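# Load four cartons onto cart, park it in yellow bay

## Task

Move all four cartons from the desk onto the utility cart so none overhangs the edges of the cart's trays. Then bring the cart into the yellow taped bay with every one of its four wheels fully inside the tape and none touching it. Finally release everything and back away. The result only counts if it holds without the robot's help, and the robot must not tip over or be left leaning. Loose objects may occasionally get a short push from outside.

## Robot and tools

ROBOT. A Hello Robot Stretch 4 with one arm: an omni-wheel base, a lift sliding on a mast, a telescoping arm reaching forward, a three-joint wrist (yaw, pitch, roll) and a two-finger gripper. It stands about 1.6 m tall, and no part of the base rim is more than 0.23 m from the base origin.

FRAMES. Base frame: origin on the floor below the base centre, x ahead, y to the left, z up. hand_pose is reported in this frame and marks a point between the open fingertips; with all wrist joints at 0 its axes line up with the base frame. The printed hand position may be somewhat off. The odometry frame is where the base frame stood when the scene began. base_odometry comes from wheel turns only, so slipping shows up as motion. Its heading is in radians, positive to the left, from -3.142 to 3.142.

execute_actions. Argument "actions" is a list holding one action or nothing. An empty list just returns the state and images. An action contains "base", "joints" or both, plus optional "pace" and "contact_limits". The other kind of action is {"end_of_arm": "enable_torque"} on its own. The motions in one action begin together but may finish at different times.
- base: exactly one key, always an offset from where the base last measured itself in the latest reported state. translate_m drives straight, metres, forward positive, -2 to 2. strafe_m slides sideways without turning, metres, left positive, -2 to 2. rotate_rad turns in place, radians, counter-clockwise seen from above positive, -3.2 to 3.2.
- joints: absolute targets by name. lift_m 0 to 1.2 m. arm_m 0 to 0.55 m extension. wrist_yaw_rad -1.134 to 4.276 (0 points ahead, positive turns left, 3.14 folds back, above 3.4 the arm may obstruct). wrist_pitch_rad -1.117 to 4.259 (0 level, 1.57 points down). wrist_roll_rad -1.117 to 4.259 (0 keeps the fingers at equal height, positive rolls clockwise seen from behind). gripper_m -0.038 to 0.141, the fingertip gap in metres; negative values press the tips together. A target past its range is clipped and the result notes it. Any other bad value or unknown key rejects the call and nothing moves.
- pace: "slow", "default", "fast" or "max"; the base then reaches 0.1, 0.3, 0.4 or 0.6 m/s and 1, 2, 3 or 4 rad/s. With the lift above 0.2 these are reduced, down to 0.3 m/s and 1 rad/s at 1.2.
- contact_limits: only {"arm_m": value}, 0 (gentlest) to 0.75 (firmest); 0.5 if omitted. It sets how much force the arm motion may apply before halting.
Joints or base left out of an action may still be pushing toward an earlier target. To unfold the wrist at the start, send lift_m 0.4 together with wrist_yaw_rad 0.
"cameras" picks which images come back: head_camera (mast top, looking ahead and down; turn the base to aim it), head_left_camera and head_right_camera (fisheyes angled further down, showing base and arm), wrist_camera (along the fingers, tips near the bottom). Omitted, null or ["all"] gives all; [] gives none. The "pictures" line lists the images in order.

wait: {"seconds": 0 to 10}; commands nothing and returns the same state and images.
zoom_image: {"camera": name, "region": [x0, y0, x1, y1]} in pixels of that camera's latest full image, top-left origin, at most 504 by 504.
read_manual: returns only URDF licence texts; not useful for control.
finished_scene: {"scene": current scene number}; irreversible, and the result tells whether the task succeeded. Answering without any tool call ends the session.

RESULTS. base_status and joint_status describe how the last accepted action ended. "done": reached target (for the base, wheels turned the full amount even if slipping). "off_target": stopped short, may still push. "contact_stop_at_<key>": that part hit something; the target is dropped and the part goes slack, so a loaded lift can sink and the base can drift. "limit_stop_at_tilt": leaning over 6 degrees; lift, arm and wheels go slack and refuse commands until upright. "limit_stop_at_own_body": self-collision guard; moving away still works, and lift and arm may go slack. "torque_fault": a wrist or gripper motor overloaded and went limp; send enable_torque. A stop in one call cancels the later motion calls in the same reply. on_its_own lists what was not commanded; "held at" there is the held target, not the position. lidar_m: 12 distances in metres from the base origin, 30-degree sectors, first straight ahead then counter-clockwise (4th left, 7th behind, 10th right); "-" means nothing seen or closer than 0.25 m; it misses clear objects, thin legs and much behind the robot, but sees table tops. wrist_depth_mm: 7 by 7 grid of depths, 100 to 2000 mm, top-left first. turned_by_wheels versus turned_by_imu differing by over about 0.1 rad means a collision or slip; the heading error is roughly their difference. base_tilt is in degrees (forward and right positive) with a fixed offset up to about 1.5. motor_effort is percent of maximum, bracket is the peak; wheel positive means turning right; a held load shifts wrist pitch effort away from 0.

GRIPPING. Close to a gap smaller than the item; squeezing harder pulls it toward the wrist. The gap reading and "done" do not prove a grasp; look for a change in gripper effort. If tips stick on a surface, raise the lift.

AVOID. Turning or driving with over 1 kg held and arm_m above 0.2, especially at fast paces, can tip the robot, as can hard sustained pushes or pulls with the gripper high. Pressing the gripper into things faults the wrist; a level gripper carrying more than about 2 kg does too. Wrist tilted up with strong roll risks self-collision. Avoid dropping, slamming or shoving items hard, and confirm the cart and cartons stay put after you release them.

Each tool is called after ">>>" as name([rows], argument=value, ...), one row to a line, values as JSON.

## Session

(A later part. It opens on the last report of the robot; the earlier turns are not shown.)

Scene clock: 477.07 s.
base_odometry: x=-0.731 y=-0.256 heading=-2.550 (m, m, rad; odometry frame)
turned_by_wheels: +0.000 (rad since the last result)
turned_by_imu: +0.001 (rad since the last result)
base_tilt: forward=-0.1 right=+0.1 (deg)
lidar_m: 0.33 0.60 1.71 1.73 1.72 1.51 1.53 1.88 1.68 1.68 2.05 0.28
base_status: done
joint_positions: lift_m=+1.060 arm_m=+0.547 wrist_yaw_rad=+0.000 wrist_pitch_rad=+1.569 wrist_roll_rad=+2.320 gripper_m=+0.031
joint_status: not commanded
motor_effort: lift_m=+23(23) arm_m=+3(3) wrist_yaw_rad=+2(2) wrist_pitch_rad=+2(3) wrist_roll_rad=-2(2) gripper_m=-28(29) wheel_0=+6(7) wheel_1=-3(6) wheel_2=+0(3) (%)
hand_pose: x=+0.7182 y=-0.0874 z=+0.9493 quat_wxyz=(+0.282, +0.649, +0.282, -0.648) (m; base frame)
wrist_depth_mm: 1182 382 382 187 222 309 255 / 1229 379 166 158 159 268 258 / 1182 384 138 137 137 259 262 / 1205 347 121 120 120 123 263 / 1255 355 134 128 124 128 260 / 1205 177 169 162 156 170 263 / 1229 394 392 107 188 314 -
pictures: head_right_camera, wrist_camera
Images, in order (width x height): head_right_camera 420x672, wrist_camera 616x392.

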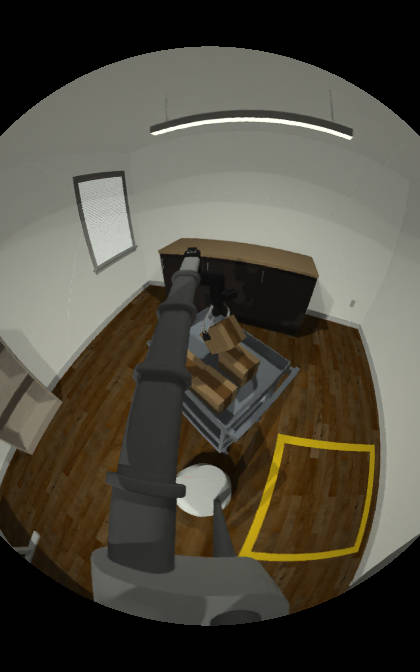

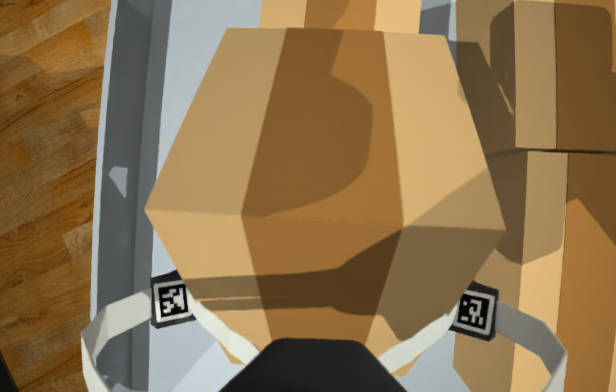

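>>> execute_actions([
  {"joints":{"lift_m":1.0},"pace":"slow"},
], cameras=["wrist_camera","head_left_camera"])

Scene clock: 481.83 s.
base_odometry: x=-0.732 y=-0.256 heading=-2.550 (m, m, rad; odometry frame)
turned_by_wheels: +0.000 (rad since the last result)
turned_by_imu: +0.002 (rad since the last result)
base_tilt: forward=-0.2 right=+0.1 (deg)
lidar_m: 0.32 0.61 1.71 1.73 1.71 1.50 1.52 1.89 1.68 1.70 2.02 0.28
base_status: not commanded
joint_positions: lift_m=+1.000 arm_m=+0.547 wrist_yaw_rad=+0.001 wrist_pitch_rad=+1.569 wrist_roll_rad=+2.320 gripper_m=+0.031
joint_status: all done
motor_effort: lift_m=+12(23) arm_m=+2(3) wrist_yaw_rad=-2(8) wrist_pitch_rad=+4(17) wrist_roll_rad=-2(5) gripper_m=-28(30) wheel_0=+3(6) wheel_1=+0(2) wheel_2=+5(5) (%)
hand_pose: x=+0.7186 y=-0.0874 z=+0.8902 quat_wxyz=(+0.283, +0.649, +0.282, -0.647) (m; base frame)
wrist_depth_mm: 1138 325 163 158 158 271 221 / 1118 325 144 142 142 252 224 / 282 327 130 128 128 133 237 / 289 309 118 117 116 118 236 / 293 314 112 111 109 109 235 / 296 177 164 153 144 168 224 / 279 332 334 107 198 317 -
pictures: head_left_camera, wrist_camera
Images, in order (width x height): head_left_camera 420x672, wrist_camera 616x392.

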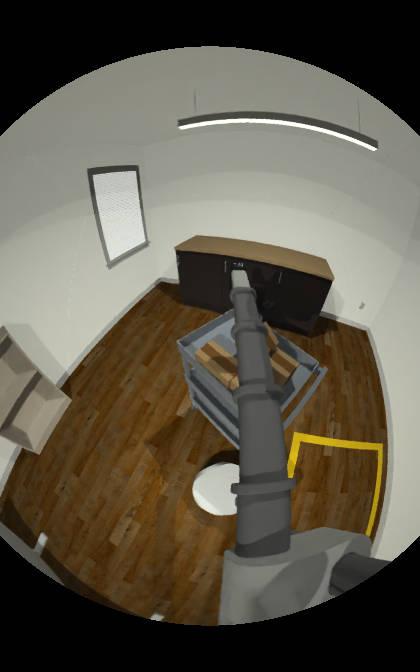

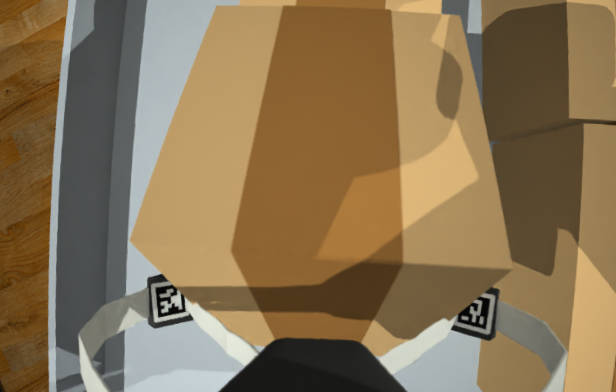

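>>> execute_actions([
  {"joints":{"gripper_m":0.13}},
], cameras=[])

>>> execute_actions([
  {"joints":{"lift_m":1.2}},
], cameras=["wrist_camera","head_right_camera"])

Scene clock: 488.43 s.
base_odometry: x=-0.732 y=-0.256 heading=-2.550 (m, m, rad; odometry frame)
turned_by_wheels: +0.000 (rad since the last result)
turned_by_imu: +0.002 (rad since the last result)
base_tilt: forward=-0.1 right=+0.0 (deg)
lidar_m: 0.34 0.61 1.72 1.73 1.71 1.51 1.52 1.88 1.69 1.69 2.05 0.28
base_status: not commanded
joint_positions: lift_m=+1.000 arm_m=+0.547 wrist_yaw_rad=+0.000 wrist_pitch_rad=+1.568 wrist_roll_rad=+2.320 gripper_m=+0.130
joint_status: all done
motor_effort: lift_m=+14(14) arm_m=+2(2) wrist_yaw_rad=+1(4) wrist_pitch_rad=+5(10) wrist_roll_rad=-2(2) gripper_m=-1(28) wheel_0=+2(3) wheel_1=+0(0) wheel_2=+4(5) (%)
hand_pose: x=+0.7186 y=-0.0874 z=+0.8900 quat_wxyz=(+0.283, +0.649, +0.282, -0.647) (m; base frame)
wrist_depth_mm: 1138 322 169 165 165 289 220 / 1160 325 158 155 154 271 222 / 283 327 147 145 144 289 237 / 290 329 138 136 135 270 236 / 294 329 133 131 129 265 234 / 297 329 200 204 185 260 229 / 297 330 330 107 327 304 226
pictures: none
No camera images: the call's "cameras" was empty. Leave "cameras" out to get every camera's image.

Scene clock: 490.33 s.
base_odometry: x=-0.732 y=-0.256 heading=-2.550 (m, m, rad; odometry frame)
turned_by_wheels: +0.000 (rad since the last result)
turned_by_imu: +0.001 (rad since the last result)
base_tilt: forward=-0.1 right=+0.0 (deg)
lidar_m: 0.33 0.61 1.74 1.76 1.71 1.51 1.52 1.89 1.69 1.69 2.06 0.28
base_status: not commanded
joint_positions: lift_m=+1.198 arm_m=+0.547 wrist_yaw_rad=+0.000 wrist_pitch_rad=+1.570 wrist_roll_rad=+2.320 gripper_m=+0.130
joint_status: all done
joint sent to its limit — the command would take lift_m past its upper limit, so that joint was sent only as far as its limit.
motor_effort: lift_m=+22(22) arm_m=+2(2) wrist_yaw_rad=+1(1) wrist_pitch_rad=+1(5) wrist_roll_rad=-2(2) gripper_m=+0(0) wheel_0=+2(2) wheel_1=+0(0) wheel_2=+5(5) (%)
hand_pose: x=+0.7182 y=-0.0874 z=+1.0880 quat_wxyz=(+0.283, +0.649, +0.282, -0.648) (m; base frame)
wrist_depth_mm: 1336 1366 525 399 455 397 732 / 1336 1336 525 404 517 399 1078 / 1336 1366 525 521 525 399 1308 / 1366 1366 525 364 525 397 1308 / 1397 1366 530 366 525 402 1308 / 1397 1366 530 364 466 407 1308 / 1397 1397 535 107 525 469 1336
pictures: head_right_camera, wrist_camera
Images, in order (width x height): head_right_camera 420x672, wrist_camera 616x392.

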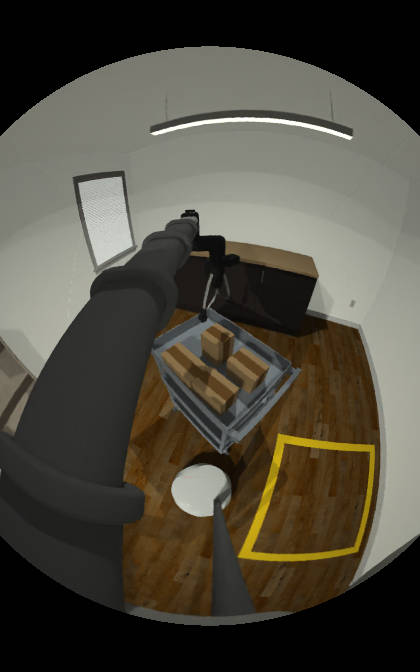

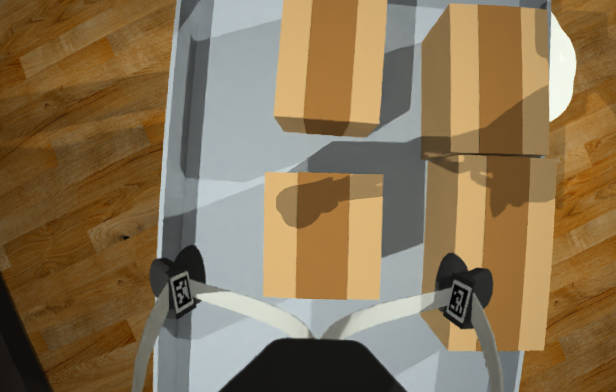

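>>> execute_actions([
  {"base":{"strafe_m":-0.184},"joints":{"arm_m":0.22,"wrist_roll_rad":0.75,"lift_m":1.15,"gripper_m":0.14}},
], cameras=["wrist_camera","head_right_camera"])

Scene clock: 505.33 s.
base_odometry: x=-0.834 y=-0.104 heading=-2.550 (m, m, rad; odometry frame)
turned_by_wheels: +0.000 (rad since the last result)
turned_by_imu: +0.001 (rad since the last result)
base_tilt: forward=-0.2 right=+0.0 (deg)
lidar_m: 0.25 0.34 1.89 1.93 1.76 1.56 2.36 1.71 1.51 1.52 1.86 0.35
base_status: done
joint_positions: lift_m=+1.150 arm_m=+0.221 wrist_yaw_rad=+0.000 wrist_pitch_rad=+1.570 wrist_roll_rad=+0.750 gripper_m=+0.140
joint_status: all done
motor_effort: lift_m=+13(22) arm_m=-5(5) wrist_yaw_rad=+2(1) wrist_pitch_rad=+0(2) wrist_roll_rad=-3(2) gripper_m=-2(0) wheel_0=+1(9) wheel_1=-2(11) wheel_2=+0(4) (%)
hand_pose: x=+0.3919 y=-0.0874 z=+1.0401 quat_wxyz=(+0.658, +0.259, +0.658, -0.259) (m; base frame)
wrist_depth_mm: 477 473 473 466 1255 1255 1255 / 424 357 373 469 1255 1229 1255 / 387 359 355 473 1255 1255 1281 / 480 484 473 484 1255 1308 1281 / 459 433 484 477 1098 1255 1308 / 368 366 368 413 1060 917 1308 / 373 370 415 107 1118 1308 1281
pictures: head_right_camera, wrist_camera
Images, in order (width x height): head_right_camera 420x672, wrist_camera 616x392.

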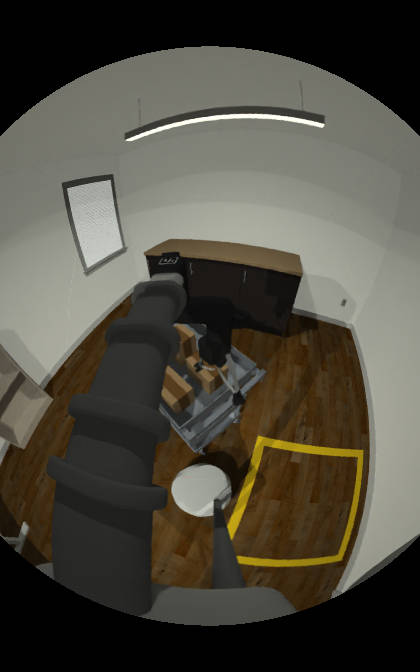

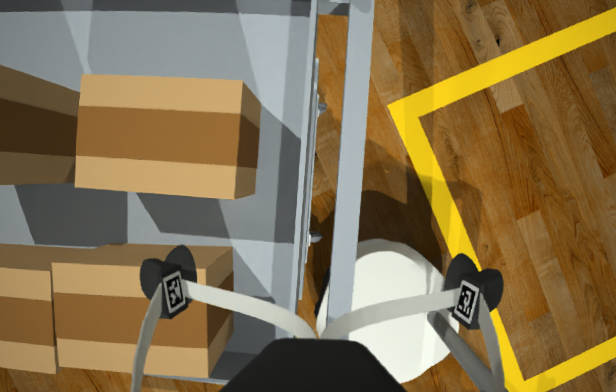

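>>> execute_actions([
  {"base":{"translate_m":-0.02},"joints":{"gripper_m":0.075},"pace":"slow"},
], cameras=[])

>>> execute_actions([
  {"base":{"strafe_m":-0.022},"joints":{"lift_m":1.0}},
], cameras=["wrist_camera"])

Scene clock: 518.10 s.
base_odometry: x=-0.818 y=-0.092 heading=-2.550 (m, m, rad; odometry frame)
turned_by_wheels: +0.000 (rad since the last result)
turned_by_imu: +0.002 (rad since the last result)
base_tilt: forward=-0.1 right=+0.0 (deg)
lidar_m: 0.25 0.34 1.90 1.94 1.74 1.54 2.32 1.71 1.51 1.51 1.81 0.37
base_status: done
joint_positions: lift_m=+1.150 arm_m=+0.221 wrist_yaw_rad=+0.000 wrist_pitch_rad=+1.570 wrist_roll_rad=+0.750 gripper_m=+0.075
joint_status: all done
motor_effort: lift_m=+13(13) arm_m=-5(5) wrist_yaw_rad=+2(2) wrist_pitch_rad=+0(0) wrist_roll_rad=-2(2) gripper_m=-3(3) wheel_0=-3(6) wheel_1=-3(11) wheel_2=+4(8) (%)
hand_pose: x=+0.3919 y=-0.0874 z=+1.0401 quat_wxyz=(+0.658, +0.259, +0.658, -0.259) (m; base frame)
wrist_depth_mm: 469 469 473 466 1229 1255 1255 / 382 355 379 473 1281 1255 1255 / 387 359 357 473 1255 1255 1255 / 480 484 480 477 1281 1281 1255 / 366 368 436 480 1118 1255 1255 / 370 368 217 421 200 1255 1255 / 375 368 452 107 1098 1336 1308
pictures: none
No camera images: the call's "cameras" was empty. Leave "cameras" out to get every camera's image.

Scene clock: 519.80 s.
base_odometry: x=-0.830 y=-0.074 heading=-2.550 (m, m, rad; odometry frame)
turned_by_wheels: +0.000 (rad since the last result)
turned_by_imu: +0.001 (rad since the last result)
base_tilt: forward=-0.1 right=+0.1 (deg)
lidar_m: 0.25 0.32 1.92 1.92 1.75 1.56 2.34 1.67 1.47 1.50 1.80 0.44
base_status: done
joint_positions: lift_m=+1.000 arm_m=+0.221 wrist_yaw_rad=+0.000 wrist_pitch_rad=+1.570 wrist_roll_rad=+0.750 gripper_m=+0.075
joint_status: all done
motor_effort: lift_m=+13(15) arm_m=-5(5) wrist_yaw_rad=+2(2) wrist_pitch_rad=+0(0) wrist_roll_rad=-2(2) gripper_m=-3(2) wheel_0=+2(6) wheel_1=+0(11) wheel_2=+0(2) (%)
hand_pose: x=+0.3919 y=-0.0874 z=+0.8901 quat_wxyz=(+0.658, +0.259, +0.658, -0.259) (m; base frame)
wrist_depth_mm: 206 215 319 290 1098 1098 1118 / 205 206 320 312 1098 1138 1118 / 208 211 322 332 1138 1138 1118 / 210 232 324 654 1118 1118 1098 / 332 330 329 580 1138 1118 1138 / 243 274 219 257 200 1138 1118 / 213 237 334 107 917 917 1138
pictures: wrist_camera
Images, in order (width x height): wrist_camera 616x392.

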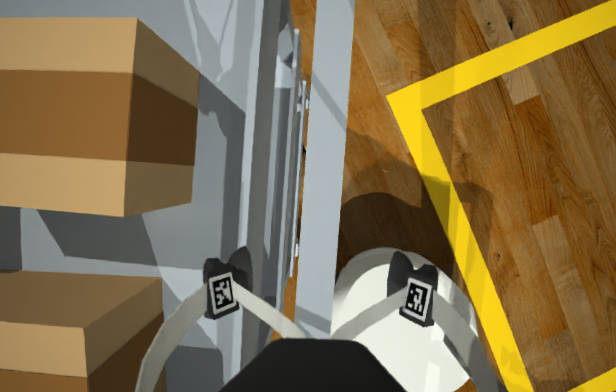

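>>> execute_actions([
  {"joints":{"lift_m":0.93},"pace":"slow"},
], cameras=["wrist_camera"])

Scene clock: 528.27 s.
base_odometry: x=-0.830 y=-0.074 heading=-2.550 (m, m, rad; odometry frame)
turned_by_wheels: +0.000 (rad since the last result)
turned_by_imu: +0.001 (rad since the last result)
base_tilt: forward=-0.3 right=+0.0 (deg)
lidar_m: 0.27 0.31 1.92 1.94 1.75 1.56 2.35 1.66 1.48 1.50 1.78 0.43
base_status: not commanded
joint_positions: lift_m=+0.979 arm_m=+0.221 wrist_yaw_rad=+0.000 wrist_pitch_rad=+1.570 wrist_roll_rad=+0.749 gripper_m=+0.075
joint_status: lift_m contact_stop (moved -0.022 of -0.070)
on_its_own: lift_m is slack since a contact_stop (your +0.930 is given up)
motor_effort: lift_m=+9(14) arm_m=-4(5) wrist_yaw_rad=+3(3) wrist_pitch_rad=+1(3) wrist_roll_rad=+1(1) gripper_m=-1(3) wheel_0=+2(2) wheel_1=+0(0) wheel_2=+0(0) (%)
hand_pose: x=+0.3919 y=-0.0874 z=+0.8685 quat_wxyz=(+0.658, +0.259, +0.658, -0.259) (m; base frame)
wrist_depth_mm: 190 193 306 265 1060 1078 1078 / 190 199 309 286 1078 1078 1060 / 193 206 309 312 1098 1098 1098 / 194 211 312 238 1098 1098 1060 / 319 315 312 569 1118 1118 1098 / 247 254 196 240 199 1098 1098 / 199 248 317 107 904 891 1118
pictures: wrist_camera
Images, in order (width x height): wrist_camera 616x392.

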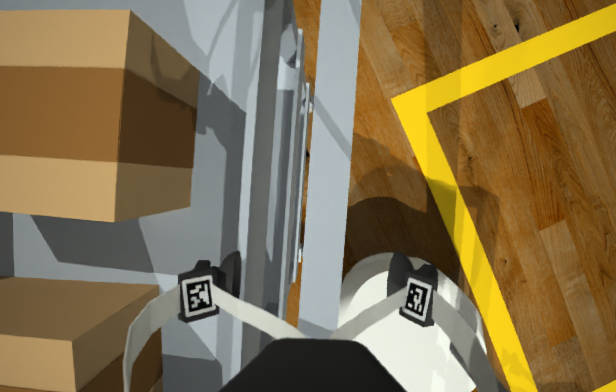

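>>> execute_actions([
  {"joints":{"lift_m":1.15,"arm_m":0.05}},
], cameras=[])

>>> execute_actions([
  {"base":{"strafe_m":-0.57}},
], cameras=[])

>>> execute_actions([
  {"base":{"rotate_rad":0.8},"joints":{"wrist_pitch_rad":0,"wrist_roll_rad":1.57,"lift_m":0.95,"gripper_m":0.12}},
], cameras=["wrist_camera","head_left_camera"])

Scene clock: 548.77 s.
base_odometry: x=-0.830 y=-0.074 heading=-2.550 (m, m, rad; odometry frame)
turned_by_wheels: +0.000 (rad since the last result)
turned_by_imu: +0.002 (rad since the last result)
base_tilt: forward=-0.2 right=+0.1 (deg)
lidar_m: 0.25 0.31 1.91 1.96 1.74 1.56 2.35 1.68 1.48 1.49 1.81 0.40
base_status: not commanded
joint_positions: lift_m=+1.150 arm_m=+0.051 wrist_yaw_rad=+0.000 wrist_pitch_rad=+1.570 wrist_roll_rad=+0.750 gripper_m=+0.075
joint_status: all done
motor_effort: lift_m=+22(23) arm_m=-5(6) wrist_yaw_rad=+2(2) wrist_pitch_rad=+0(7) wrist_roll_rad=-1(1) gripper_m=-2(3) wheel_0=+2(2) wheel_1=+0(0) wheel_2=+0(0) (%)
hand_pose: x=+0.2220 y=-0.0874 z=+1.0394 quat_wxyz=(+0.658, +0.259, +0.658, -0.259) (m; base frame)
wrist_depth_mm: 355 407 477 1255 1255 1229 1229 / 424 473 723 1255 1281 1229 1229 / 397 480 473 1281 1281 1229 1281 / 366 452 488 1308 1281 1255 1281 / 418 445 436 1078 1060 1281 1281 / 1366 1308 218 1078 199 1281 1281 / 1336 1308 1308 107 1308 917 1281
pictures: none
No camera images: the call's "cameras" was empty. Leave "cameras" out to get every camera's image.

Scene clock: 552.00 s.
base_odometry: x=-1.148 y=+0.399 heading=-2.550 (m, m, rad; odometry frame)
turned_by_wheels: +0.000 (rad since the last result)
turned_by_imu: +0.001 (rad since the last result)
base_tilt: forward=-0.2 right=-0.1 (deg)
lidar_m: 1.60 0.61 0.61 2.49 1.96 1.84 1.72 1.07 0.94 0.95 1.14 2.18
base_status: done
joint_positions: lift_m=+1.150 arm_m=+0.051 wrist_yaw_rad=+0.000 wrist_pitch_rad=+1.570 wrist_roll_rad=+0.750 gripper_m=+0.075
joint_status: not commanded
motor_effort: lift_m=+21(22) arm_m=-5(5) wrist_yaw_rad=+2(2) wrist_pitch_rad=+0(0) wrist_roll_rad=+0(0) gripper_m=-1(2) wheel_0=+2(10) wheel_1=-2(6) wheel_2=+0(0) (%)
hand_pose: x=+0.2220 y=-0.0874 z=+1.0394 quat_wxyz=(+0.658, +0.259, +0.658, -0.259) (m; base frame)
wrist_depth_mm: 1281 1308 1281 1255 1229 1229 1229 / 1281 1281 1281 1255 1255 1281 1281 / 1336 1281 1308 1281 1255 1255 1229 / 1160 1308 1281 1281 1308 1308 1255 / 820 1308 1281 1078 1060 1308 1308 / 842 1205 218 1098 200 1308 1281 / 842 1336 1308 107 1281 931 1308
pictures: none
No camera images: the call's "cameras" was empty. Leave "cameras" out to get every camera's image.

Scene clock: 553.97 s.
base_odometry: x=-1.148 y=+0.399 heading=-1.751 (m, m, rad; odometry frame)
turned_by_wheels: +0.799 (rad since the last result)
turned_by_imu: +0.822 (rad since the last result)
base_tilt: forward=-0.2 right=-0.1 (deg)
lidar_m: 0.58 0.63 2.30 1.84 2.50 1.28 0.97 0.93 1.01 1.51 1.59 0.60
base_status: done
joint_positions: lift_m=+0.950 arm_m=+0.051 wrist_yaw_rad=+0.000 wrist_pitch_rad=+0.002 wrist_roll_rad=+1.570 gripper_m=+0.120
joint_status: all done
motor_effort: lift_m=+14(20) arm_m=-5(5) wrist_yaw_rad=+1(1) wrist_pitch_rad=-7(10) wrist_roll_rad=+0(5) gripper_m=-2(4) wheel_0=-3(6) wheel_1=-3(10) wheel_2=-4(10) (%)
hand_pose: x=+0.5103 y=-0.0874 z=+1.1278 quat_wxyz=(+0.708, +0.707, +0.001, -0.001) (m; base frame)
wrist_depth_mm: 1921 - - - 1808 1756 1661 / 1921 - - - - - 1708 / 1756 - - - - 788 500 / 1921 - - - - 707 517 / 1921 - - - - 466 439 / 1863 - - - 854 445 442 / 1921 - - 107 - 517 480
pictures: head_left_camera, wrist_camera
Images, in order (width x height): head_left_camera 420x672, wrist_camera 616x392.

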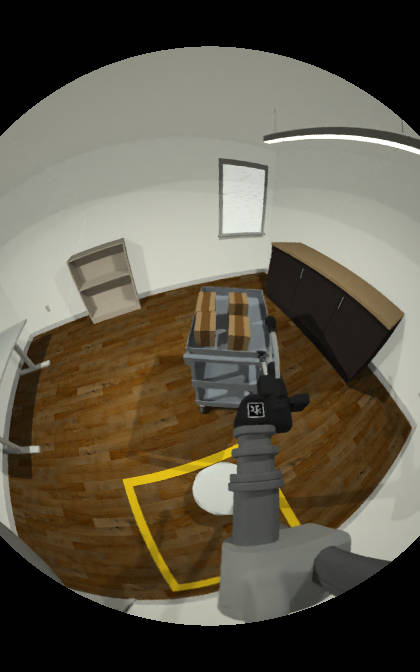

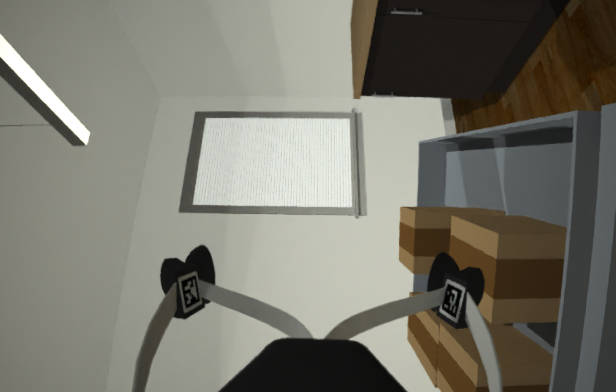

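>>> execute_actions([
  {"joints":{"lift_m":0.67}},
], cameras=["wrist_camera","head_left_camera"])

Scene clock: 560.97 s.
base_odometry: x=-1.148 y=+0.399 heading=-1.751 (m, m, rad; odometry frame)
turned_by_wheels: +0.000 (rad since the last result)
turned_by_imu: +0.002 (rad since the last result)
base_tilt: forward=-0.2 right=+0.0 (deg)
lidar_m: 0.58 0.64 2.29 1.83 2.49 1.27 0.96 0.94 1.02 1.50 1.59 0.62
base_status: not commanded
joint_positions: lift_m=+0.670 arm_m=+0.051 wrist_yaw_rad=+0.000 wrist_pitch_rad=+0.002 wrist_roll_rad=+1.570 gripper_m=+0.120
joint_status: all done
motor_effort: lift_m=+14(13) arm_m=-5(5) wrist_yaw_rad=+1(1) wrist_pitch_rad=-6(7) wrist_roll_rad=+0(0) gripper_m=-1(1) wheel_0=-3(3) wheel_1=-3(3) wheel_2=-4(4) (%)
hand_pose: x=+0.5103 y=-0.0874 z=+0.8478 quat_wxyz=(+0.708, +0.707, +0.001, -0.001) (m; base frame)
wrist_depth_mm: - - - 1921 1863 1756 1308 / - - - - - 1921 1255 / - - - 370 379 402 375 / - - - 377 976 842 585 / - - - 379 991 778 574 / - - - 325 387 661 574 / - - - 107 - 715 574
pictures: head_left_camera, wrist_camera
Images, in order (width x height): head_left_camera 420x672, wrist_camera 616x392.

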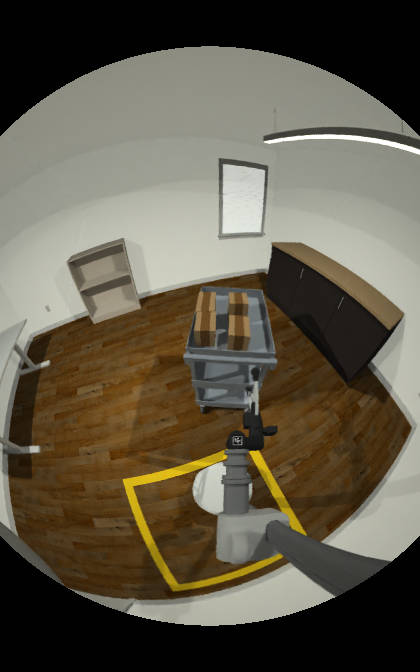

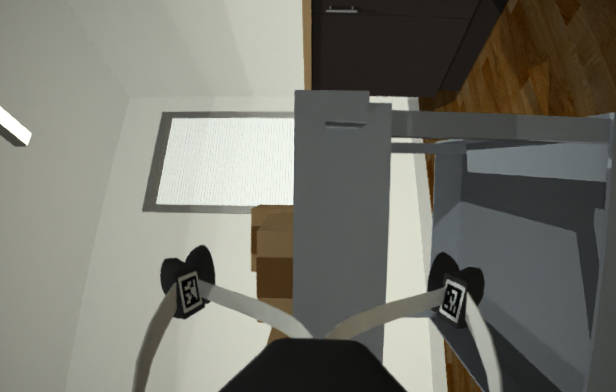

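>>> execute_actions([
  {"joints":{"lift_m":0.69,"arm_m":0.12},"pace":"slow","contact_limits":{"arm_m":0.2}},
], cameras=["wrist_camera","head_left_camera"])

Scene clock: 575.10 s.
base_odometry: x=-1.148 y=+0.399 heading=-1.751 (m, m, rad; odometry frame)
turned_by_wheels: +0.000 (rad since the last result)
turned_by_imu: +0.002 (rad since the last result)
base_tilt: forward=-0.1 right=+0.1 (deg)
lidar_m: 0.59 0.64 2.29 1.85 2.49 1.29 0.97 0.94 1.02 1.49 1.58 0.61
base_status: not commanded
joint_positions: lift_m=+0.690 arm_m=+0.119 wrist_yaw_rad=+0.000 wrist_pitch_rad=+0.002 wrist_roll_rad=+1.570 gripper_m=+0.120
joint_status: all done
motor_effort: lift_m=+22(23) arm_m=+5(5) wrist_yaw_rad=+1(1) wrist_pitch_rad=-7(7) wrist_roll_rad=+0(0) gripper_m=+0(3) wheel_0=-3(3) wheel_1=-3(3) wheel_2=-5(4) (%)
contact_limits: arm_m 0.2
hand_pose: x=+0.5785 y=-0.0874 z=+0.8672 quat_wxyz=(+0.708, +0.707, +0.001, -0.001) (m; base frame)
wrist_depth_mm: - - - 1863 1756 1708 1366 / - - - - 247 1756 1281 / - - - - 303 778 559 / - - - 525 306 878 609 / - - - 375 312 820 615 / - - - 254 314 691 597 / - - - 107 319 768 603
pictures: head_left_camera, wrist_camera
Images, in order (width x height): head_left_camera 420x672, wrist_camera 616x392.

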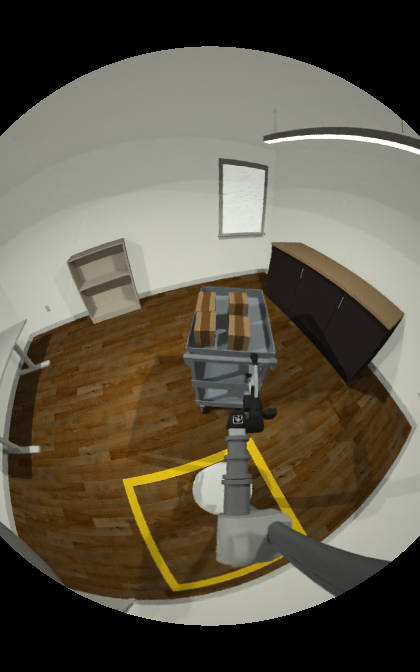

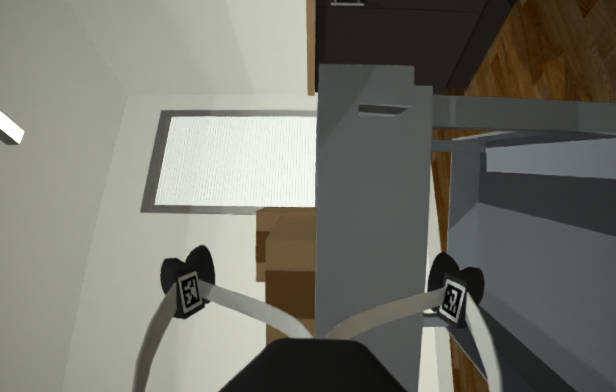

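>>> execute_actions([
  {"joints":{"lift_m":0.645,"gripper_m":0.14}},
], cameras=[])

>>> execute_actions([
  {"joints":{"arm_m":0.21},"pace":"slow","contact_limits":{"arm_m":0.2}},
], cameras=["wrist_camera","head_left_camera"])

Scene clock: 581.33 s.
base_odometry: x=-1.148 y=+0.399 heading=-1.751 (m, m, rad; odometry frame)
turned_by_wheels: +0.000 (rad since the last result)
turned_by_imu: +0.001 (rad since the last result)
base_tilt: forward=-0.2 right=+0.0 (deg)
lidar_m: 0.59 0.64 2.29 1.83 2.50 1.29 0.97 0.94 1.00 1.50 1.60 0.61
base_status: not commanded
joint_positions: lift_m=+0.645 arm_m=+0.119 wrist_yaw_rad=+0.000 wrist_pitch_rad=+0.002 wrist_roll_rad=+1.570 gripper_m=+0.140
joint_status: all done
motor_effort: lift_m=+13(19) arm_m=+5(5) wrist_yaw_rad=+1(1) wrist_pitch_rad=-6(7) wrist_roll_rad=+0(0) gripper_m=-1(2) wheel_0=-3(3) wheel_1=-3(3) wheel_2=-4(4) (%)
hand_pose: x=+0.5785 y=-0.0874 z=+0.8229 quat_wxyz=(+0.708, +0.707, +0.001, -0.001) (m; base frame)
wrist_depth_mm: - - - 1756 1756 1661 1308 / - - - 241 1921 1756 1205 / - - - 303 866 676 504 / - - - 310 - 788 544 / - - 377 310 - 732 539 / - - 379 314 317 207 530 / - - - 107 - 707 535
pictures: none
No camera images: the call's "cameras" was empty. Leave "cameras" out to get every camera's image.

Scene clock: 583.50 s.
base_odometry: x=-1.148 y=+0.399 heading=-1.751 (m, m, rad; odometry frame)
turned_by_wheels: +0.000 (rad since the last result)
turned_by_imu: +0.001 (rad since the last result)
base_tilt: forward=-0.2 right=+0.0 (deg)
lidar_m: 0.60 0.64 2.30 1.84 2.50 1.29 0.97 0.94 1.01 1.49 1.59 0.63
base_status: not commanded
joint_positions: lift_m=+0.645 arm_m=+0.209 wrist_yaw_rad=-0.002 wrist_pitch_rad=+0.000 wrist_roll_rad=+1.570 gripper_m=+0.140
joint_status: all done
motor_effort: lift_m=+13(13) arm_m=+6(10) wrist_yaw_rad=+6(12) wrist_pitch_rad=+1(6) wrist_roll_rad=+0(1) gripper_m=-2(0) wheel_0=-2(3) wheel_1=-3(3) wheel_2=-5(4) (%)
contact_limits: arm_m 0.2
hand_pose: x=+0.6681 y=-0.0879 z=+0.8236 quat_wxyz=(+0.708, +0.707, -0.001, +0.000) (m; base frame)
wrist_depth_mm: - - - 165 1708 1708 1336 / - - - 200 226 230 229 / - - 170 229 229 798 530 / - - 173 232 - 788 544 / - - 224 234 - 723 544 / - - 181 236 236 621 535 / - - 304 107 - 668 539
pictures: head_left_camera, wrist_camera
Images, in order (width x height): head_left_camera 420x672, wrist_camera 616x392.

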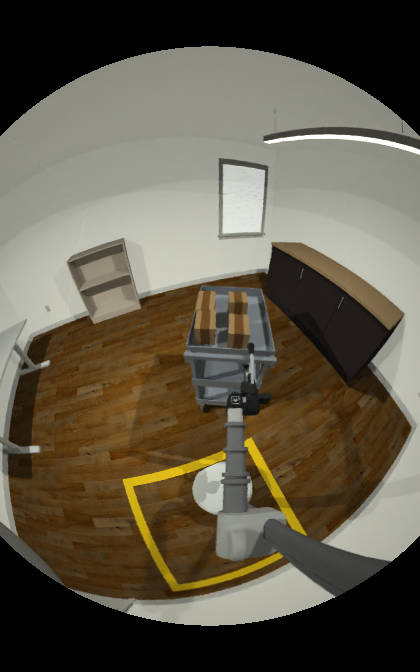

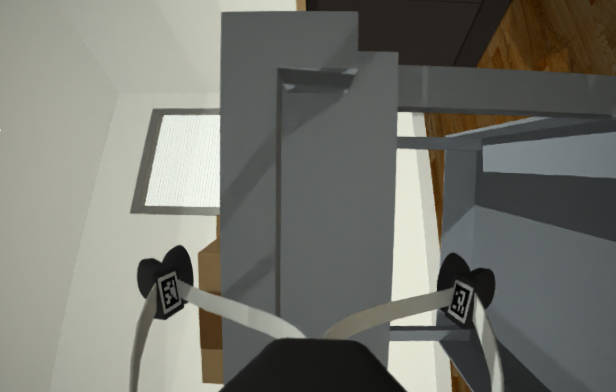

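>>> execute_actions([
  {"joints":{"gripper_m":0.0,"arm_m":0.19}},
], cameras=["wrist_camera","head_left_camera"])

Scene clock: 591.93 s.
base_odometry: x=-1.148 y=+0.399 heading=-1.750 (m, m, rad; odometry frame)
turned_by_wheels: +0.000 (rad since the last result)
turned_by_imu: +0.002 (rad since the last result)
base_tilt: forward=-0.2 right=+0.1 (deg)
lidar_m: 0.58 0.63 2.29 1.84 2.50 1.28 0.95 0.93 1.01 1.48 1.59 0.62
base_status: not commanded
joint_positions: lift_m=+0.645 arm_m=+0.191 wrist_yaw_rad=+0.001 wrist_pitch_rad=-0.017 wrist_roll_rad=+1.570 gripper_m=+0.000
joint_status: all done
on_its_own: wrist_pitch_rad is at rest, and its effort (+51) is outside its rest range (-23 to +23)
motor_effort: lift_m=+13(13) arm_m=-5(4) wrist_yaw_rad=-2(5) wrist_pitch_rad=+51(50) wrist_roll_rad=-1(0) gripper_m=-20(20) wheel_0=-2(2) wheel_1=-3(3) wheel_2=-3(5) (%)
hand_pose: x=+0.6503 y=-0.0871 z=+0.8286 quat_wxyz=(+0.707, +0.707, -0.006, +0.007) (m; base frame)
wrist_depth_mm: - - - 168 1618 1708 1366 / - - - 171 225 230 228 / - - - 176 229 820 569 / - - - 185 232 831 585 / - - - 195 235 854 585 / - - 186 202 191 788 580 / - - - 107 240 676 585
pictures: head_left_camera, wrist_camera
Images, in order (width x height): head_left_camera 420x672, wrist_camera 616x392.

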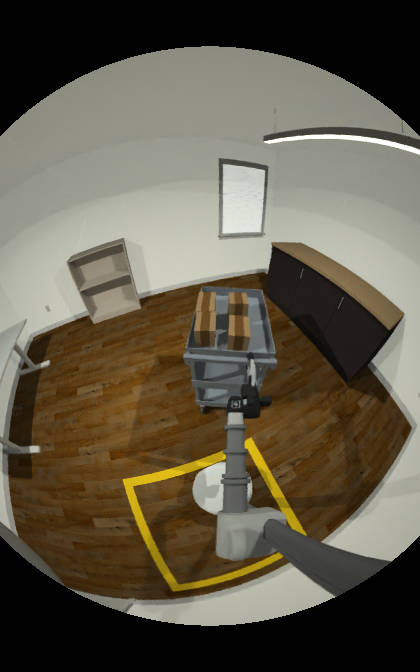

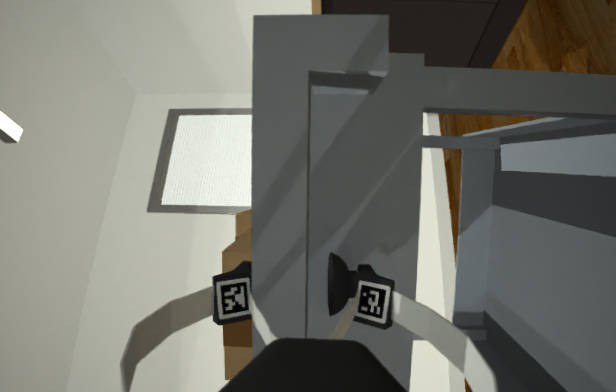

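>>> execute_actions([
  {"base":{"translate_m":-0.25},"pace":"slow"},
], cameras=["head_left_camera"])

Scene clock: 599.20 s.
base_odometry: x=-1.103 y=+0.644 heading=-1.750 (m, m, rad; odometry frame)
turned_by_wheels: +0.001 (rad since the last result)
turned_by_imu: +0.004 (rad since the last result)
base_tilt: forward=-0.2 right=+0.1 (deg)
lidar_m: 0.59 0.63 2.20 1.82 2.14 0.94 0.73 0.72 0.77 1.15 1.75 0.61
base_status: done
joint_positions: lift_m=+0.645 arm_m=+0.191 wrist_yaw_rad=+0.008 wrist_pitch_rad=-0.018 wrist_roll_rad=+1.569 gripper_m=+0.000
joint_status: not commanded
on_its_own: wrist_yaw_rad is at rest, and its effort (-22) is outside its rest range (-13 to +13); wrist_pitch_rad is at rest, and its effort (+51) is outside its rest range (-23 to +23)
motor_effort: lift_m=+13(13) arm_m=-5(5) wrist_yaw_rad=-22(23) wrist_pitch_rad=+51(51) wrist_roll_rad=+1(1) gripper_m=-16(21) wheel_0=+0(9) wheel_1=-3(7) wheel_2=+10(13) (%)
hand_pose: x=+0.6510 y=-0.0850 z=+0.8286 quat_wxyz=(+0.708, +0.707, -0.003, +0.009) (m; base frame)
wrist_depth_mm: - - - 158 214 1808 1397 / - - - 163 216 221 218 / - - - 177 223 798 591 / - - - 187 229 831 585 / - - - 197 234 842 585 / - - 186 206 188 788 574 / - - - 107 245 654 580
pictures: head_left_camera
Images, in order (width x height): head_left_camera 420x672.

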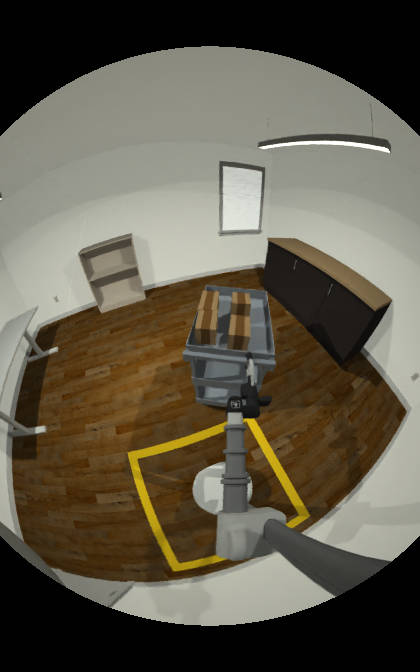

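>>> execute_actions([
  {"base":{"translate_m":-0.4},"pace":"slow"},
], cameras=["head_left_camera","head_right_camera"])

Scene clock: 614.00 s.
base_odometry: x=-1.032 y=+1.038 heading=-1.749 (m, m, rad; odometry frame)
turned_by_wheels: +0.001 (rad since the last result)
turned_by_imu: +0.008 (rad since the last result)
base_tilt: forward=-0.2 right=+0.0 (deg)
lidar_m: 0.60 0.67 1.92 1.88 1.00 0.48 0.38 0.33 0.37 0.57 2.26 0.61
base_status: done
joint_positions: lift_m=+0.645 arm_m=+0.191 wrist_yaw_rad=+0.009 wrist_pitch_rad=-0.018 wrist_roll_rad=+1.569 gripper_m=+0.000
joint_status: not commanded
on_its_own: wrist_yaw_rad is at rest, and its effort (-25) is outside its rest range (-13 to +13); wrist_pitch_rad is at rest, and its effort (+50) is outside its rest range (-23 to +23)
motor_effort: lift_m=+13(13) arm_m=-5(5) wrist_yaw_rad=-25(35) wrist_pitch_rad=+50(51) wrist_roll_rad=+1(1) gripper_m=-17(19) wheel_0=+4(2) wheel_1=-1(1) wheel_2=+9(15) (%)
hand_pose: x=+0.6510 y=-0.0848 z=+0.8286 quat_wxyz=(+0.708, +0.707, -0.003, +0.009) (m; base frame)
wrist_depth_mm: - - - 151 207 - 1430 / - - - 156 211 214 211 / - - - 179 218 798 585 / - - - 190 225 842 585 / - - - 220 234 866 585 / - - 186 206 189 798 574 / - - - 107 250 621 580
pictures: head_left_camera, head_right_camera
Images, in order (width x height): head_left_camera 420x672, head_right_camera 420x672.

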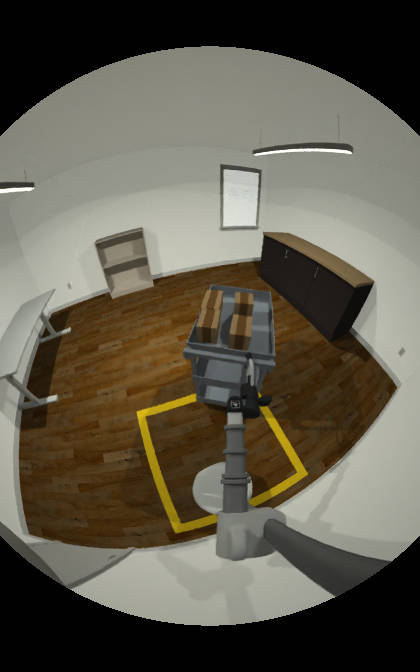

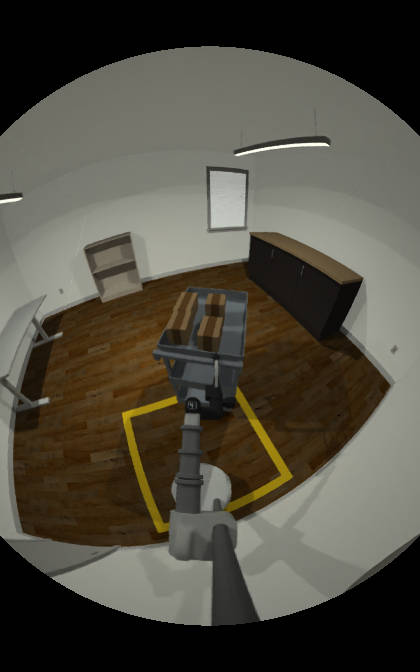

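>>> execute_actions([
  {"joints":{"arm_m":0.02},"pace":"slow"},
], cameras=["head_left_camera"])

Scene clock: 624.93 s.
base_odometry: x=-1.032 y=+1.038 heading=-1.749 (m, m, rad; odometry frame)
turned_by_wheels: +0.000 (rad since the last result)
turned_by_imu: +0.002 (rad since the last result)
base_tilt: forward=-0.2 right=+0.1 (deg)
lidar_m: 0.43 0.49 1.92 1.88 0.98 0.47 0.38 0.34 0.37 0.58 2.27 0.43
base_status: not commanded
joint_positions: lift_m=+0.645 arm_m=+0.021 wrist_yaw_rad=+0.010 wrist_pitch_rad=-0.018 wrist_roll_rad=+1.569 gripper_m=+0.000
joint_status: all done
on_its_own: wrist_yaw_rad is at rest, and its effort (-26) is outside its rest range (-13 to +13); wrist_pitch_rad is at rest, and its effort (+52) is outside its rest range (-23 to +23)
motor_effort: lift_m=+13(13) arm_m=-6(8) wrist_yaw_rad=-26(29) wrist_pitch_rad=+52(53) wrist_roll_rad=+2(2) gripper_m=-17(18) wheel_0=+3(4) wheel_1=-1(1) wheel_2=+9(9) (%)
hand_pose: x=+0.4813 y=-0.0846 z=+0.8288 quat_wxyz=(+0.708, +0.706, -0.003, +0.010) (m; base frame)
wrist_depth_mm: - - - 150 206 - 1366 / 1983 - - 155 210 212 209 / - - - 216 218 820 591 / - - - 223 224 831 597 / - - - 229 232 866 591 / - - 187 204 190 778 580 / - - - 107 250 627 574
pictures: head_left_camera
Images, in order (width x height): head_left_camera 420x672.

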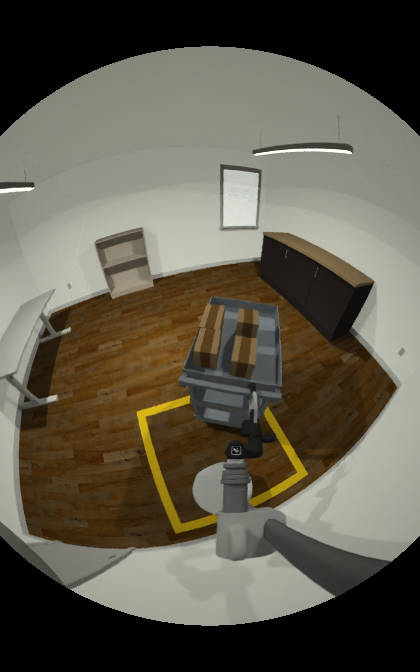

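>>> execute_actions([
  {"joints":{"gripper_m":0.13}},
], cameras=[])

>>> execute_actions([
  {"joints":{"lift_m":1.0}},
], cameras=[])

>>> execute_actions([
  {"base":{"strafe_m":0.65}},
], cameras=[])

>>> execute_actions([
  {"base":{"translate_m":1.6}},
], cameras=[])

Scene clock: 641.87 s.
base_odometry: x=-1.032 y=+1.038 heading=-1.749 (m, m, rad; odometry frame)
turned_by_wheels: +0.000 (rad since the last result)
turned_by_imu: +0.001 (rad since the last result)
base_tilt: forward=-0.2 right=+0.0 (deg)
lidar_m: 0.46 0.51 1.93 1.87 1.00 0.48 0.38 0.33 0.36 0.57 2.27 0.43
base_status: not commanded
joint_positions: lift_m=+0.645 arm_m=+0.021 wrist_yaw_rad=+0.000 wrist_pitch_rad=+0.002 wrist_roll_rad=+1.570 gripper_m=+0.130
joint_status: all done
motor_effort: lift_m=+13(13) arm_m=-3(6) wrist_yaw_rad=+2(27) wrist_pitch_rad=-5(52) wrist_roll_rad=-1(2) gripper_m=-2(18) wheel_0=+3(4) wheel_1=-1(1) wheel_2=+4(9) (%)
hand_pose: x=+0.4799 y=-0.0874 z=+0.8231 quat_wxyz=(+0.708, +0.707, +0.001, -0.001) (m; base frame)
wrist_depth_mm: - - - - - 1808 1308 / - - - 166 226 231 1138 / - - - 231 234 788 530 / - - 539 238 - 798 549 / - - 220 244 - 715 549 / - - 194 250 253 615 539 / - - - 107 - 654 535
pictures: none
No camera images: the call's "cameras" was empty. Leave "cameras" out to get every camera's image.

Scene clock: 645.50 s.
torque_fault: wrist_pitch_rad switched itself off since the last result.
base_odometry: x=-1.032 y=+1.038 heading=-1.750 (m, m, rad; odometry frame)
turned_by_wheels: +0.000 (rad since the last result)
turned_by_imu: +0.001 (rad since the last result)
base_tilt: forward=-0.1 right=+0.1 (deg)
lidar_m: 0.43 0.50 1.92 1.88 0.99 0.48 0.37 0.34 0.37 0.55 2.26 0.44
base_status: not commanded
joint_positions: lift_m=+0.786 arm_m=+0.021 wrist_yaw_rad=+0.000 wrist_pitch_rad=+0.591 wrist_roll_rad=+1.570 gripper_m=+0.130
joint_status: lift_m contact_stop (moved +0.141 of +0.355)
on_its_own: lift_m is slack since a contact_stop (your +1.000 is given up); wrist_pitch_rad is off since a torque_fault, until you send "end_of_arm": "enable_torque" (your +0.000 is given up)
motor_effort: lift_m=+18(36) arm_m=-3(3) wrist_yaw_rad=+1(11) wrist_pitch_rad=+0(100) wrist_roll_rad=-1(1) gripper_m=+0(13) wheel_0=+3(3) wheel_1=-1(1) wheel_2=+1(4) (%)
hand_pose: x=+0.4310 y=-0.0874 z=+0.8040 quat_wxyz=(+0.677, +0.676, +0.206, -0.206) (m; base frame)
wrist_depth_mm: - - - 1756 1281 1008 854 / - - 190 207 1229 1008 831 / - 768 196 282 574 430 699 / - 492 202 741 627 466 699 / 469 301 208 759 627 469 715 / - 296 209 741 585 469 715 / - 320 219 107 603 492 723
pictures: none
No camera images: the call's "cameras" was empty. Leave "cameras" out to get every camera's image.

not run: a stop came earlier in this reply.

not run: a stop came earlier in this reply.

>>> execute_actions([
  {"end_of_arm":"enable_torque"},
], cameras=["head_left_camera","wrist_camera"])

Scene clock: 652.67 s.
base_odometry: x=-1.032 y=+1.038 heading=-1.750 (m, m, rad; odometry frame)
turned_by_wheels: +0.000 (rad since the last result)
turned_by_imu: +0.001 (rad since the last result)
base_tilt: forward=+0.0 right=+0.2 (deg)
lidar_m: 0.44 0.48 1.92 1.87 0.98 0.47 0.38 0.34 0.36 0.58 2.25 0.44
base_status: not commanded
joint_positions: lift_m=+0.786 arm_m=+0.021 wrist_yaw_rad=+0.000 wrist_pitch_rad=+0.591 wrist_roll_rad=+1.570 gripper_m=+0.130
joint_status: not commanded
end_of_arm: enable_torque: each motor that was off is on again
on_its_own: wrist_pitch_rad is held at +0.591, not at your +0.000, since a torque_fault; lift_m is slack since a contact_stop (your +1.000 is given up)
motor_effort: lift_m=+17(17) arm_m=-3(3) wrist_yaw_rad=+1(1) wrist_pitch_rad=+0(0) wrist_roll_rad=+0(1) gripper_m=+0(1) wheel_0=+3(3) wheel_1=-1(1) wheel_2=+1(1) (%)
hand_pose: x=+0.4310 y=-0.0874 z=+0.8040 quat_wxyz=(+0.677, +0.676, +0.206, -0.206) (m; base frame)
wrist_depth_mm: - - - 1708 1281 991 854 / - - 191 207 1255 991 831 / - 768 195 281 580 427 707 / - 492 202 741 640 462 707 / 466 303 208 741 627 466 707 / - 297 211 750 580 473 723 / - 320 218 107 603 496 723
pictures: head_left_camera, wrist_camera
Images, in order (width x height): head_left_camera 420x672, wrist_camera 616x392.

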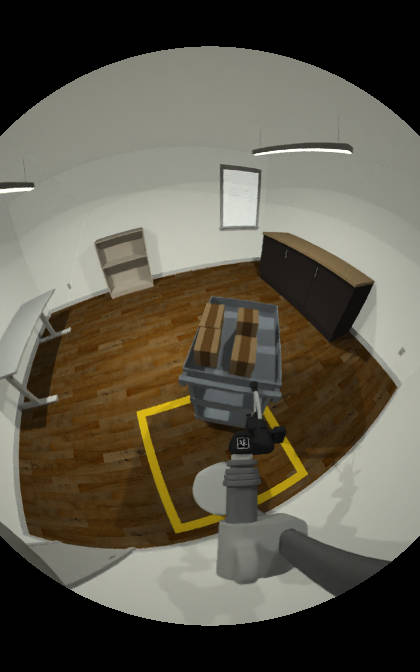

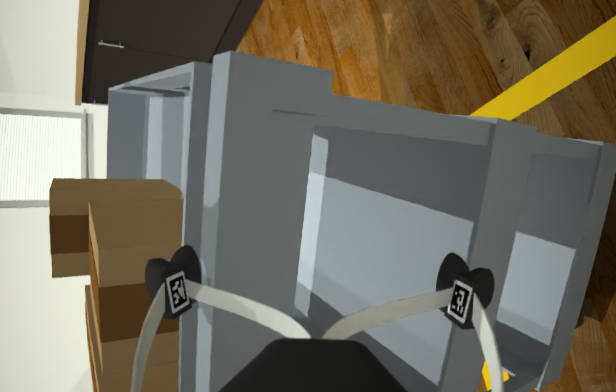

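>>> execute_actions([
  {"joints":{"wrist_pitch_rad":1.5,"gripper_m":0.05}},
], cameras=[])

>>> execute_actions([
  {"joints":{"lift_m":1.1}},
], cameras=[])

>>> execute_actions([
  {"base":{"strafe_m":0.65}},
], cameras=[])

>>> execute_actions([
  {"base":{"translate_m":1.6}},
], cameras=[])

Scene clock: 663.03 s.
torque_fault: wrist_pitch_rad switched itself off since the last result.
base_odometry: x=-1.032 y=+1.038 heading=-1.750 (m, m, rad; odometry frame)
turned_by_wheels: +0.000 (rad since the last result)
turned_by_imu: +0.001 (rad since the last result)
base_tilt: forward=-0.1 right=+0.1 (deg)
lidar_m: 0.42 0.47 1.93 1.87 0.97 0.46 0.37 0.32 0.37 0.57 2.27 0.42
base_status: not commanded
joint_positions: lift_m=+0.787 arm_m=+0.020 wrist_yaw_rad=+0.001 wrist_pitch_rad=+0.489 wrist_roll_rad=+1.570 gripper_m=+0.050
joint_status: wrist_pitch_rad torque_fault (moved -0.102 of +0.909); the others done
on_its_own: lift_m is held at +0.786, not at your +1.000, since a contact_stop; wrist_pitch_rad is off since a torque_fault, until you send "end_of_arm": "enable_torque" (your +1.500 is given up)
motor_effort: lift_m=+13(18) arm_m=-2(3) wrist_yaw_rad=-1(11) wrist_pitch_rad=+1(97) wrist_roll_rad=-1(1) gripper_m=-6(12) wheel_0=+3(3) wheel_1=-1(1) wheel_2=+0(1) (%)
hand_pose: x=+0.4461 y=-0.0872 z=+0.8296 quat_wxyz=(+0.686, +0.686, +0.171, -0.171) (m; base frame)
wrist_depth_mm: - - - - 1464 1078 904 / - - 469 178 193 1060 891 / - - 580 182 627 504 373 / - 488 415 189 676 544 399 / - 466 294 195 661 535 421 / - - 198 198 195 521 439 / - - 317 107 661 427 676
pictures: none
No camera images: the call's "cameras" was empty. Leave "cameras" out to get every camera's image.

not run: a stop came earlier in this reply.

not run: a stop came earlier in this reply.

not run: a stop came earlier in this reply.

>>> execute_actions([
  {"end_of_arm":"enable_torque"},
], cameras=[])

>>> execute_actions([
  {"joints":{"gripper_m":0.14}},
], cameras=[])

>>> execute_actions([
  {"base":{"translate_m":-0.07},"pace":"slow"},
], cameras=["wrist_camera"])

Scene clock: 670.43 s.
base_odometry: x=-1.032 y=+1.038 heading=-1.750 (m, m, rad; odometry frame)
turned_by_wheels: +0.000 (rad since the last result)
turned_by_imu: +0.001 (rad since the last result)
base_tilt: forward=-0.1 right=+0.0 (deg)
lidar_m: 0.44 0.47 1.93 1.89 0.99 0.48 0.38 0.34 0.38 0.57 2.25 0.43
base_status: not commanded
joint_positions: lift_m=+0.787 arm_m=+0.020 wrist_yaw_rad=+0.001 wrist_pitch_rad=+0.489 wrist_roll_rad=+1.570 gripper_m=+0.050
joint_status: not commanded
end_of_arm: enable_torque: each motor that was off is on again
on_its_own: lift_m is held at +0.786, not at your +1.000, since a contact_stop; wrist_pitch_rad is held at +0.489, not at your +1.500, since a torque_fault
motor_effort: lift_m=+13(13) arm_m=-2(2) wrist_yaw_rad=-1(1) wrist_pitch_rad=+0(0) wrist_roll_rad=-1(1) gripper_m=-6(4) wheel_0=+2(3) wheel_1=-1(1) wheel_2=+0(0) (%)
hand_pose: x=+0.4461 y=-0.0872 z=+0.8296 quat_wxyz=(+0.686, +0.686, +0.171, -0.171) (m; base frame)
wrist_depth_mm: - - - 1983 1499 1098 891 / - - 462 178 193 1042 891 / - - 574 183 621 504 373 / - 492 418 187 691 539 399 / - 469 294 195 654 539 415 / - - 198 199 195 521 439 / - - 317 107 661 427 683
pictures: none
No camera images: the call's "cameras" was empty. Leave "cameras" out to get every camera's image.

Scene clock: 672.33 s.
base_odometry: x=-1.032 y=+1.038 heading=-1.750 (m, m, rad; odometry frame)
turned_by_wheels: +0.000 (rad since the last result)
turned_by_imu: +0.001 (rad since the last result)
base_tilt: forward=-0.2 right=+0.1 (deg)
lidar_m: 0.43 0.48 1.92 1.88 0.99 0.47 0.39 0.34 0.36 0.57 2.26 0.42
base_status: not commanded
joint_positions: lift_m=+0.787 arm_m=+0.020 wrist_yaw_rad=-0.001 wrist_pitch_rad=+0.495 wrist_roll_rad=+1.570 gripper_m=+0.140
joint_status: all done
on_its_own: lift_m is held at +0.786, not at your +1.000, since a contact_stop; wrist_pitch_rad is held at +0.489, not at your +1.500, since a torque_fault
motor_effort: lift_m=+14(14) arm_m=-2(2) wrist_yaw_rad=+5(5) wrist_pitch_rad=-16(16) wrist_roll_rad=-2(1) gripper_m=+0(7) wheel_0=+3(3) wheel_1=-1(1) wheel_2=+0(0) (%)
hand_pose: x=+0.4451 y=-0.0877 z=+0.8281 quat_wxyz=(+0.686, +0.685, +0.173, -0.173) (m; base frame)
wrist_depth_mm: - - - 1983 1464 1060 891 / - - 404 178 283 1060 891 / - - 549 184 647 496 384 / - 492 418 188 676 535 407 / - 466 294 196 707 530 421 / - 580 206 198 647 496 452 / - - 310 107 661 452 715
pictures: none
No camera images: the call's "cameras" was empty. Leave "cameras" out to get every camera's image.

Scene clock: 674.30 s.
base_odometry: x=-1.020 y=+1.107 heading=-1.750 (m, m, rad; odometry frame)
turned_by_wheels: +0.000 (rad since the last result)
turned_by_imu: +0.001 (rad since the last result)
base_tilt: forward=-0.2 right=+0.0 (deg)
lidar_m: 0.48 0.56 1.88 1.93 0.87 0.38 0.31 0.28 0.30 0.47 1.88 0.50
base_status: done
joint_positions: lift_m=+0.787 arm_m=+0.020 wrist_yaw_rad=+0.000 wrist_pitch_rad=+0.491 wrist_roll_rad=+1.570 gripper_m=+0.140
joint_status: not commanded
on_its_own: lift_m is held at +0.786, not at your +1.000, since a contact_stop; wrist_pitch_rad is held at +0.489, not at your +1.500, since a torque_fault
motor_effort: lift_m=+15(16) arm_m=-2(2) wrist_yaw_rad=+1(3) wrist_pitch_rad=-5(20) wrist_roll_rad=-1(1) gripper_m=+0(2) wheel_0=-4(7) wheel_1=-4(6) wheel_2=+5(11) (%)
hand_pose: x=+0.4458 y=-0.0874 z=+0.8289 quat_wxyz=(+0.686, +0.686, +0.172, -0.172) (m; base frame)
wrist_depth_mm: - - - - 1464 1060 891 / - - - 1863 1430 1060 866 / - - 290 325 627 452 723 / - 554 300 336 715 535 741 / - 530 257 347 715 488 741 / - 699 263 353 676 208 759 / - - 334 107 668 525 741
pictures: wrist_camera
Images, in order (width x height): wrist_camera 616x392.

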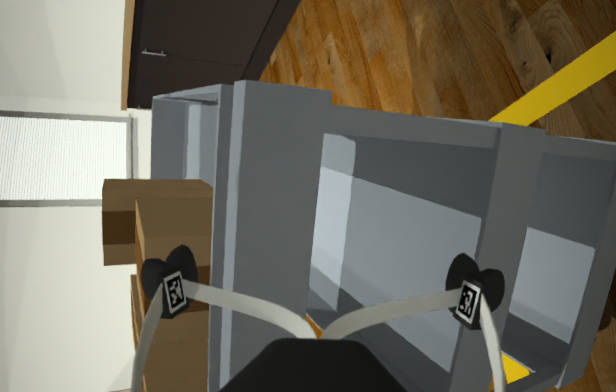

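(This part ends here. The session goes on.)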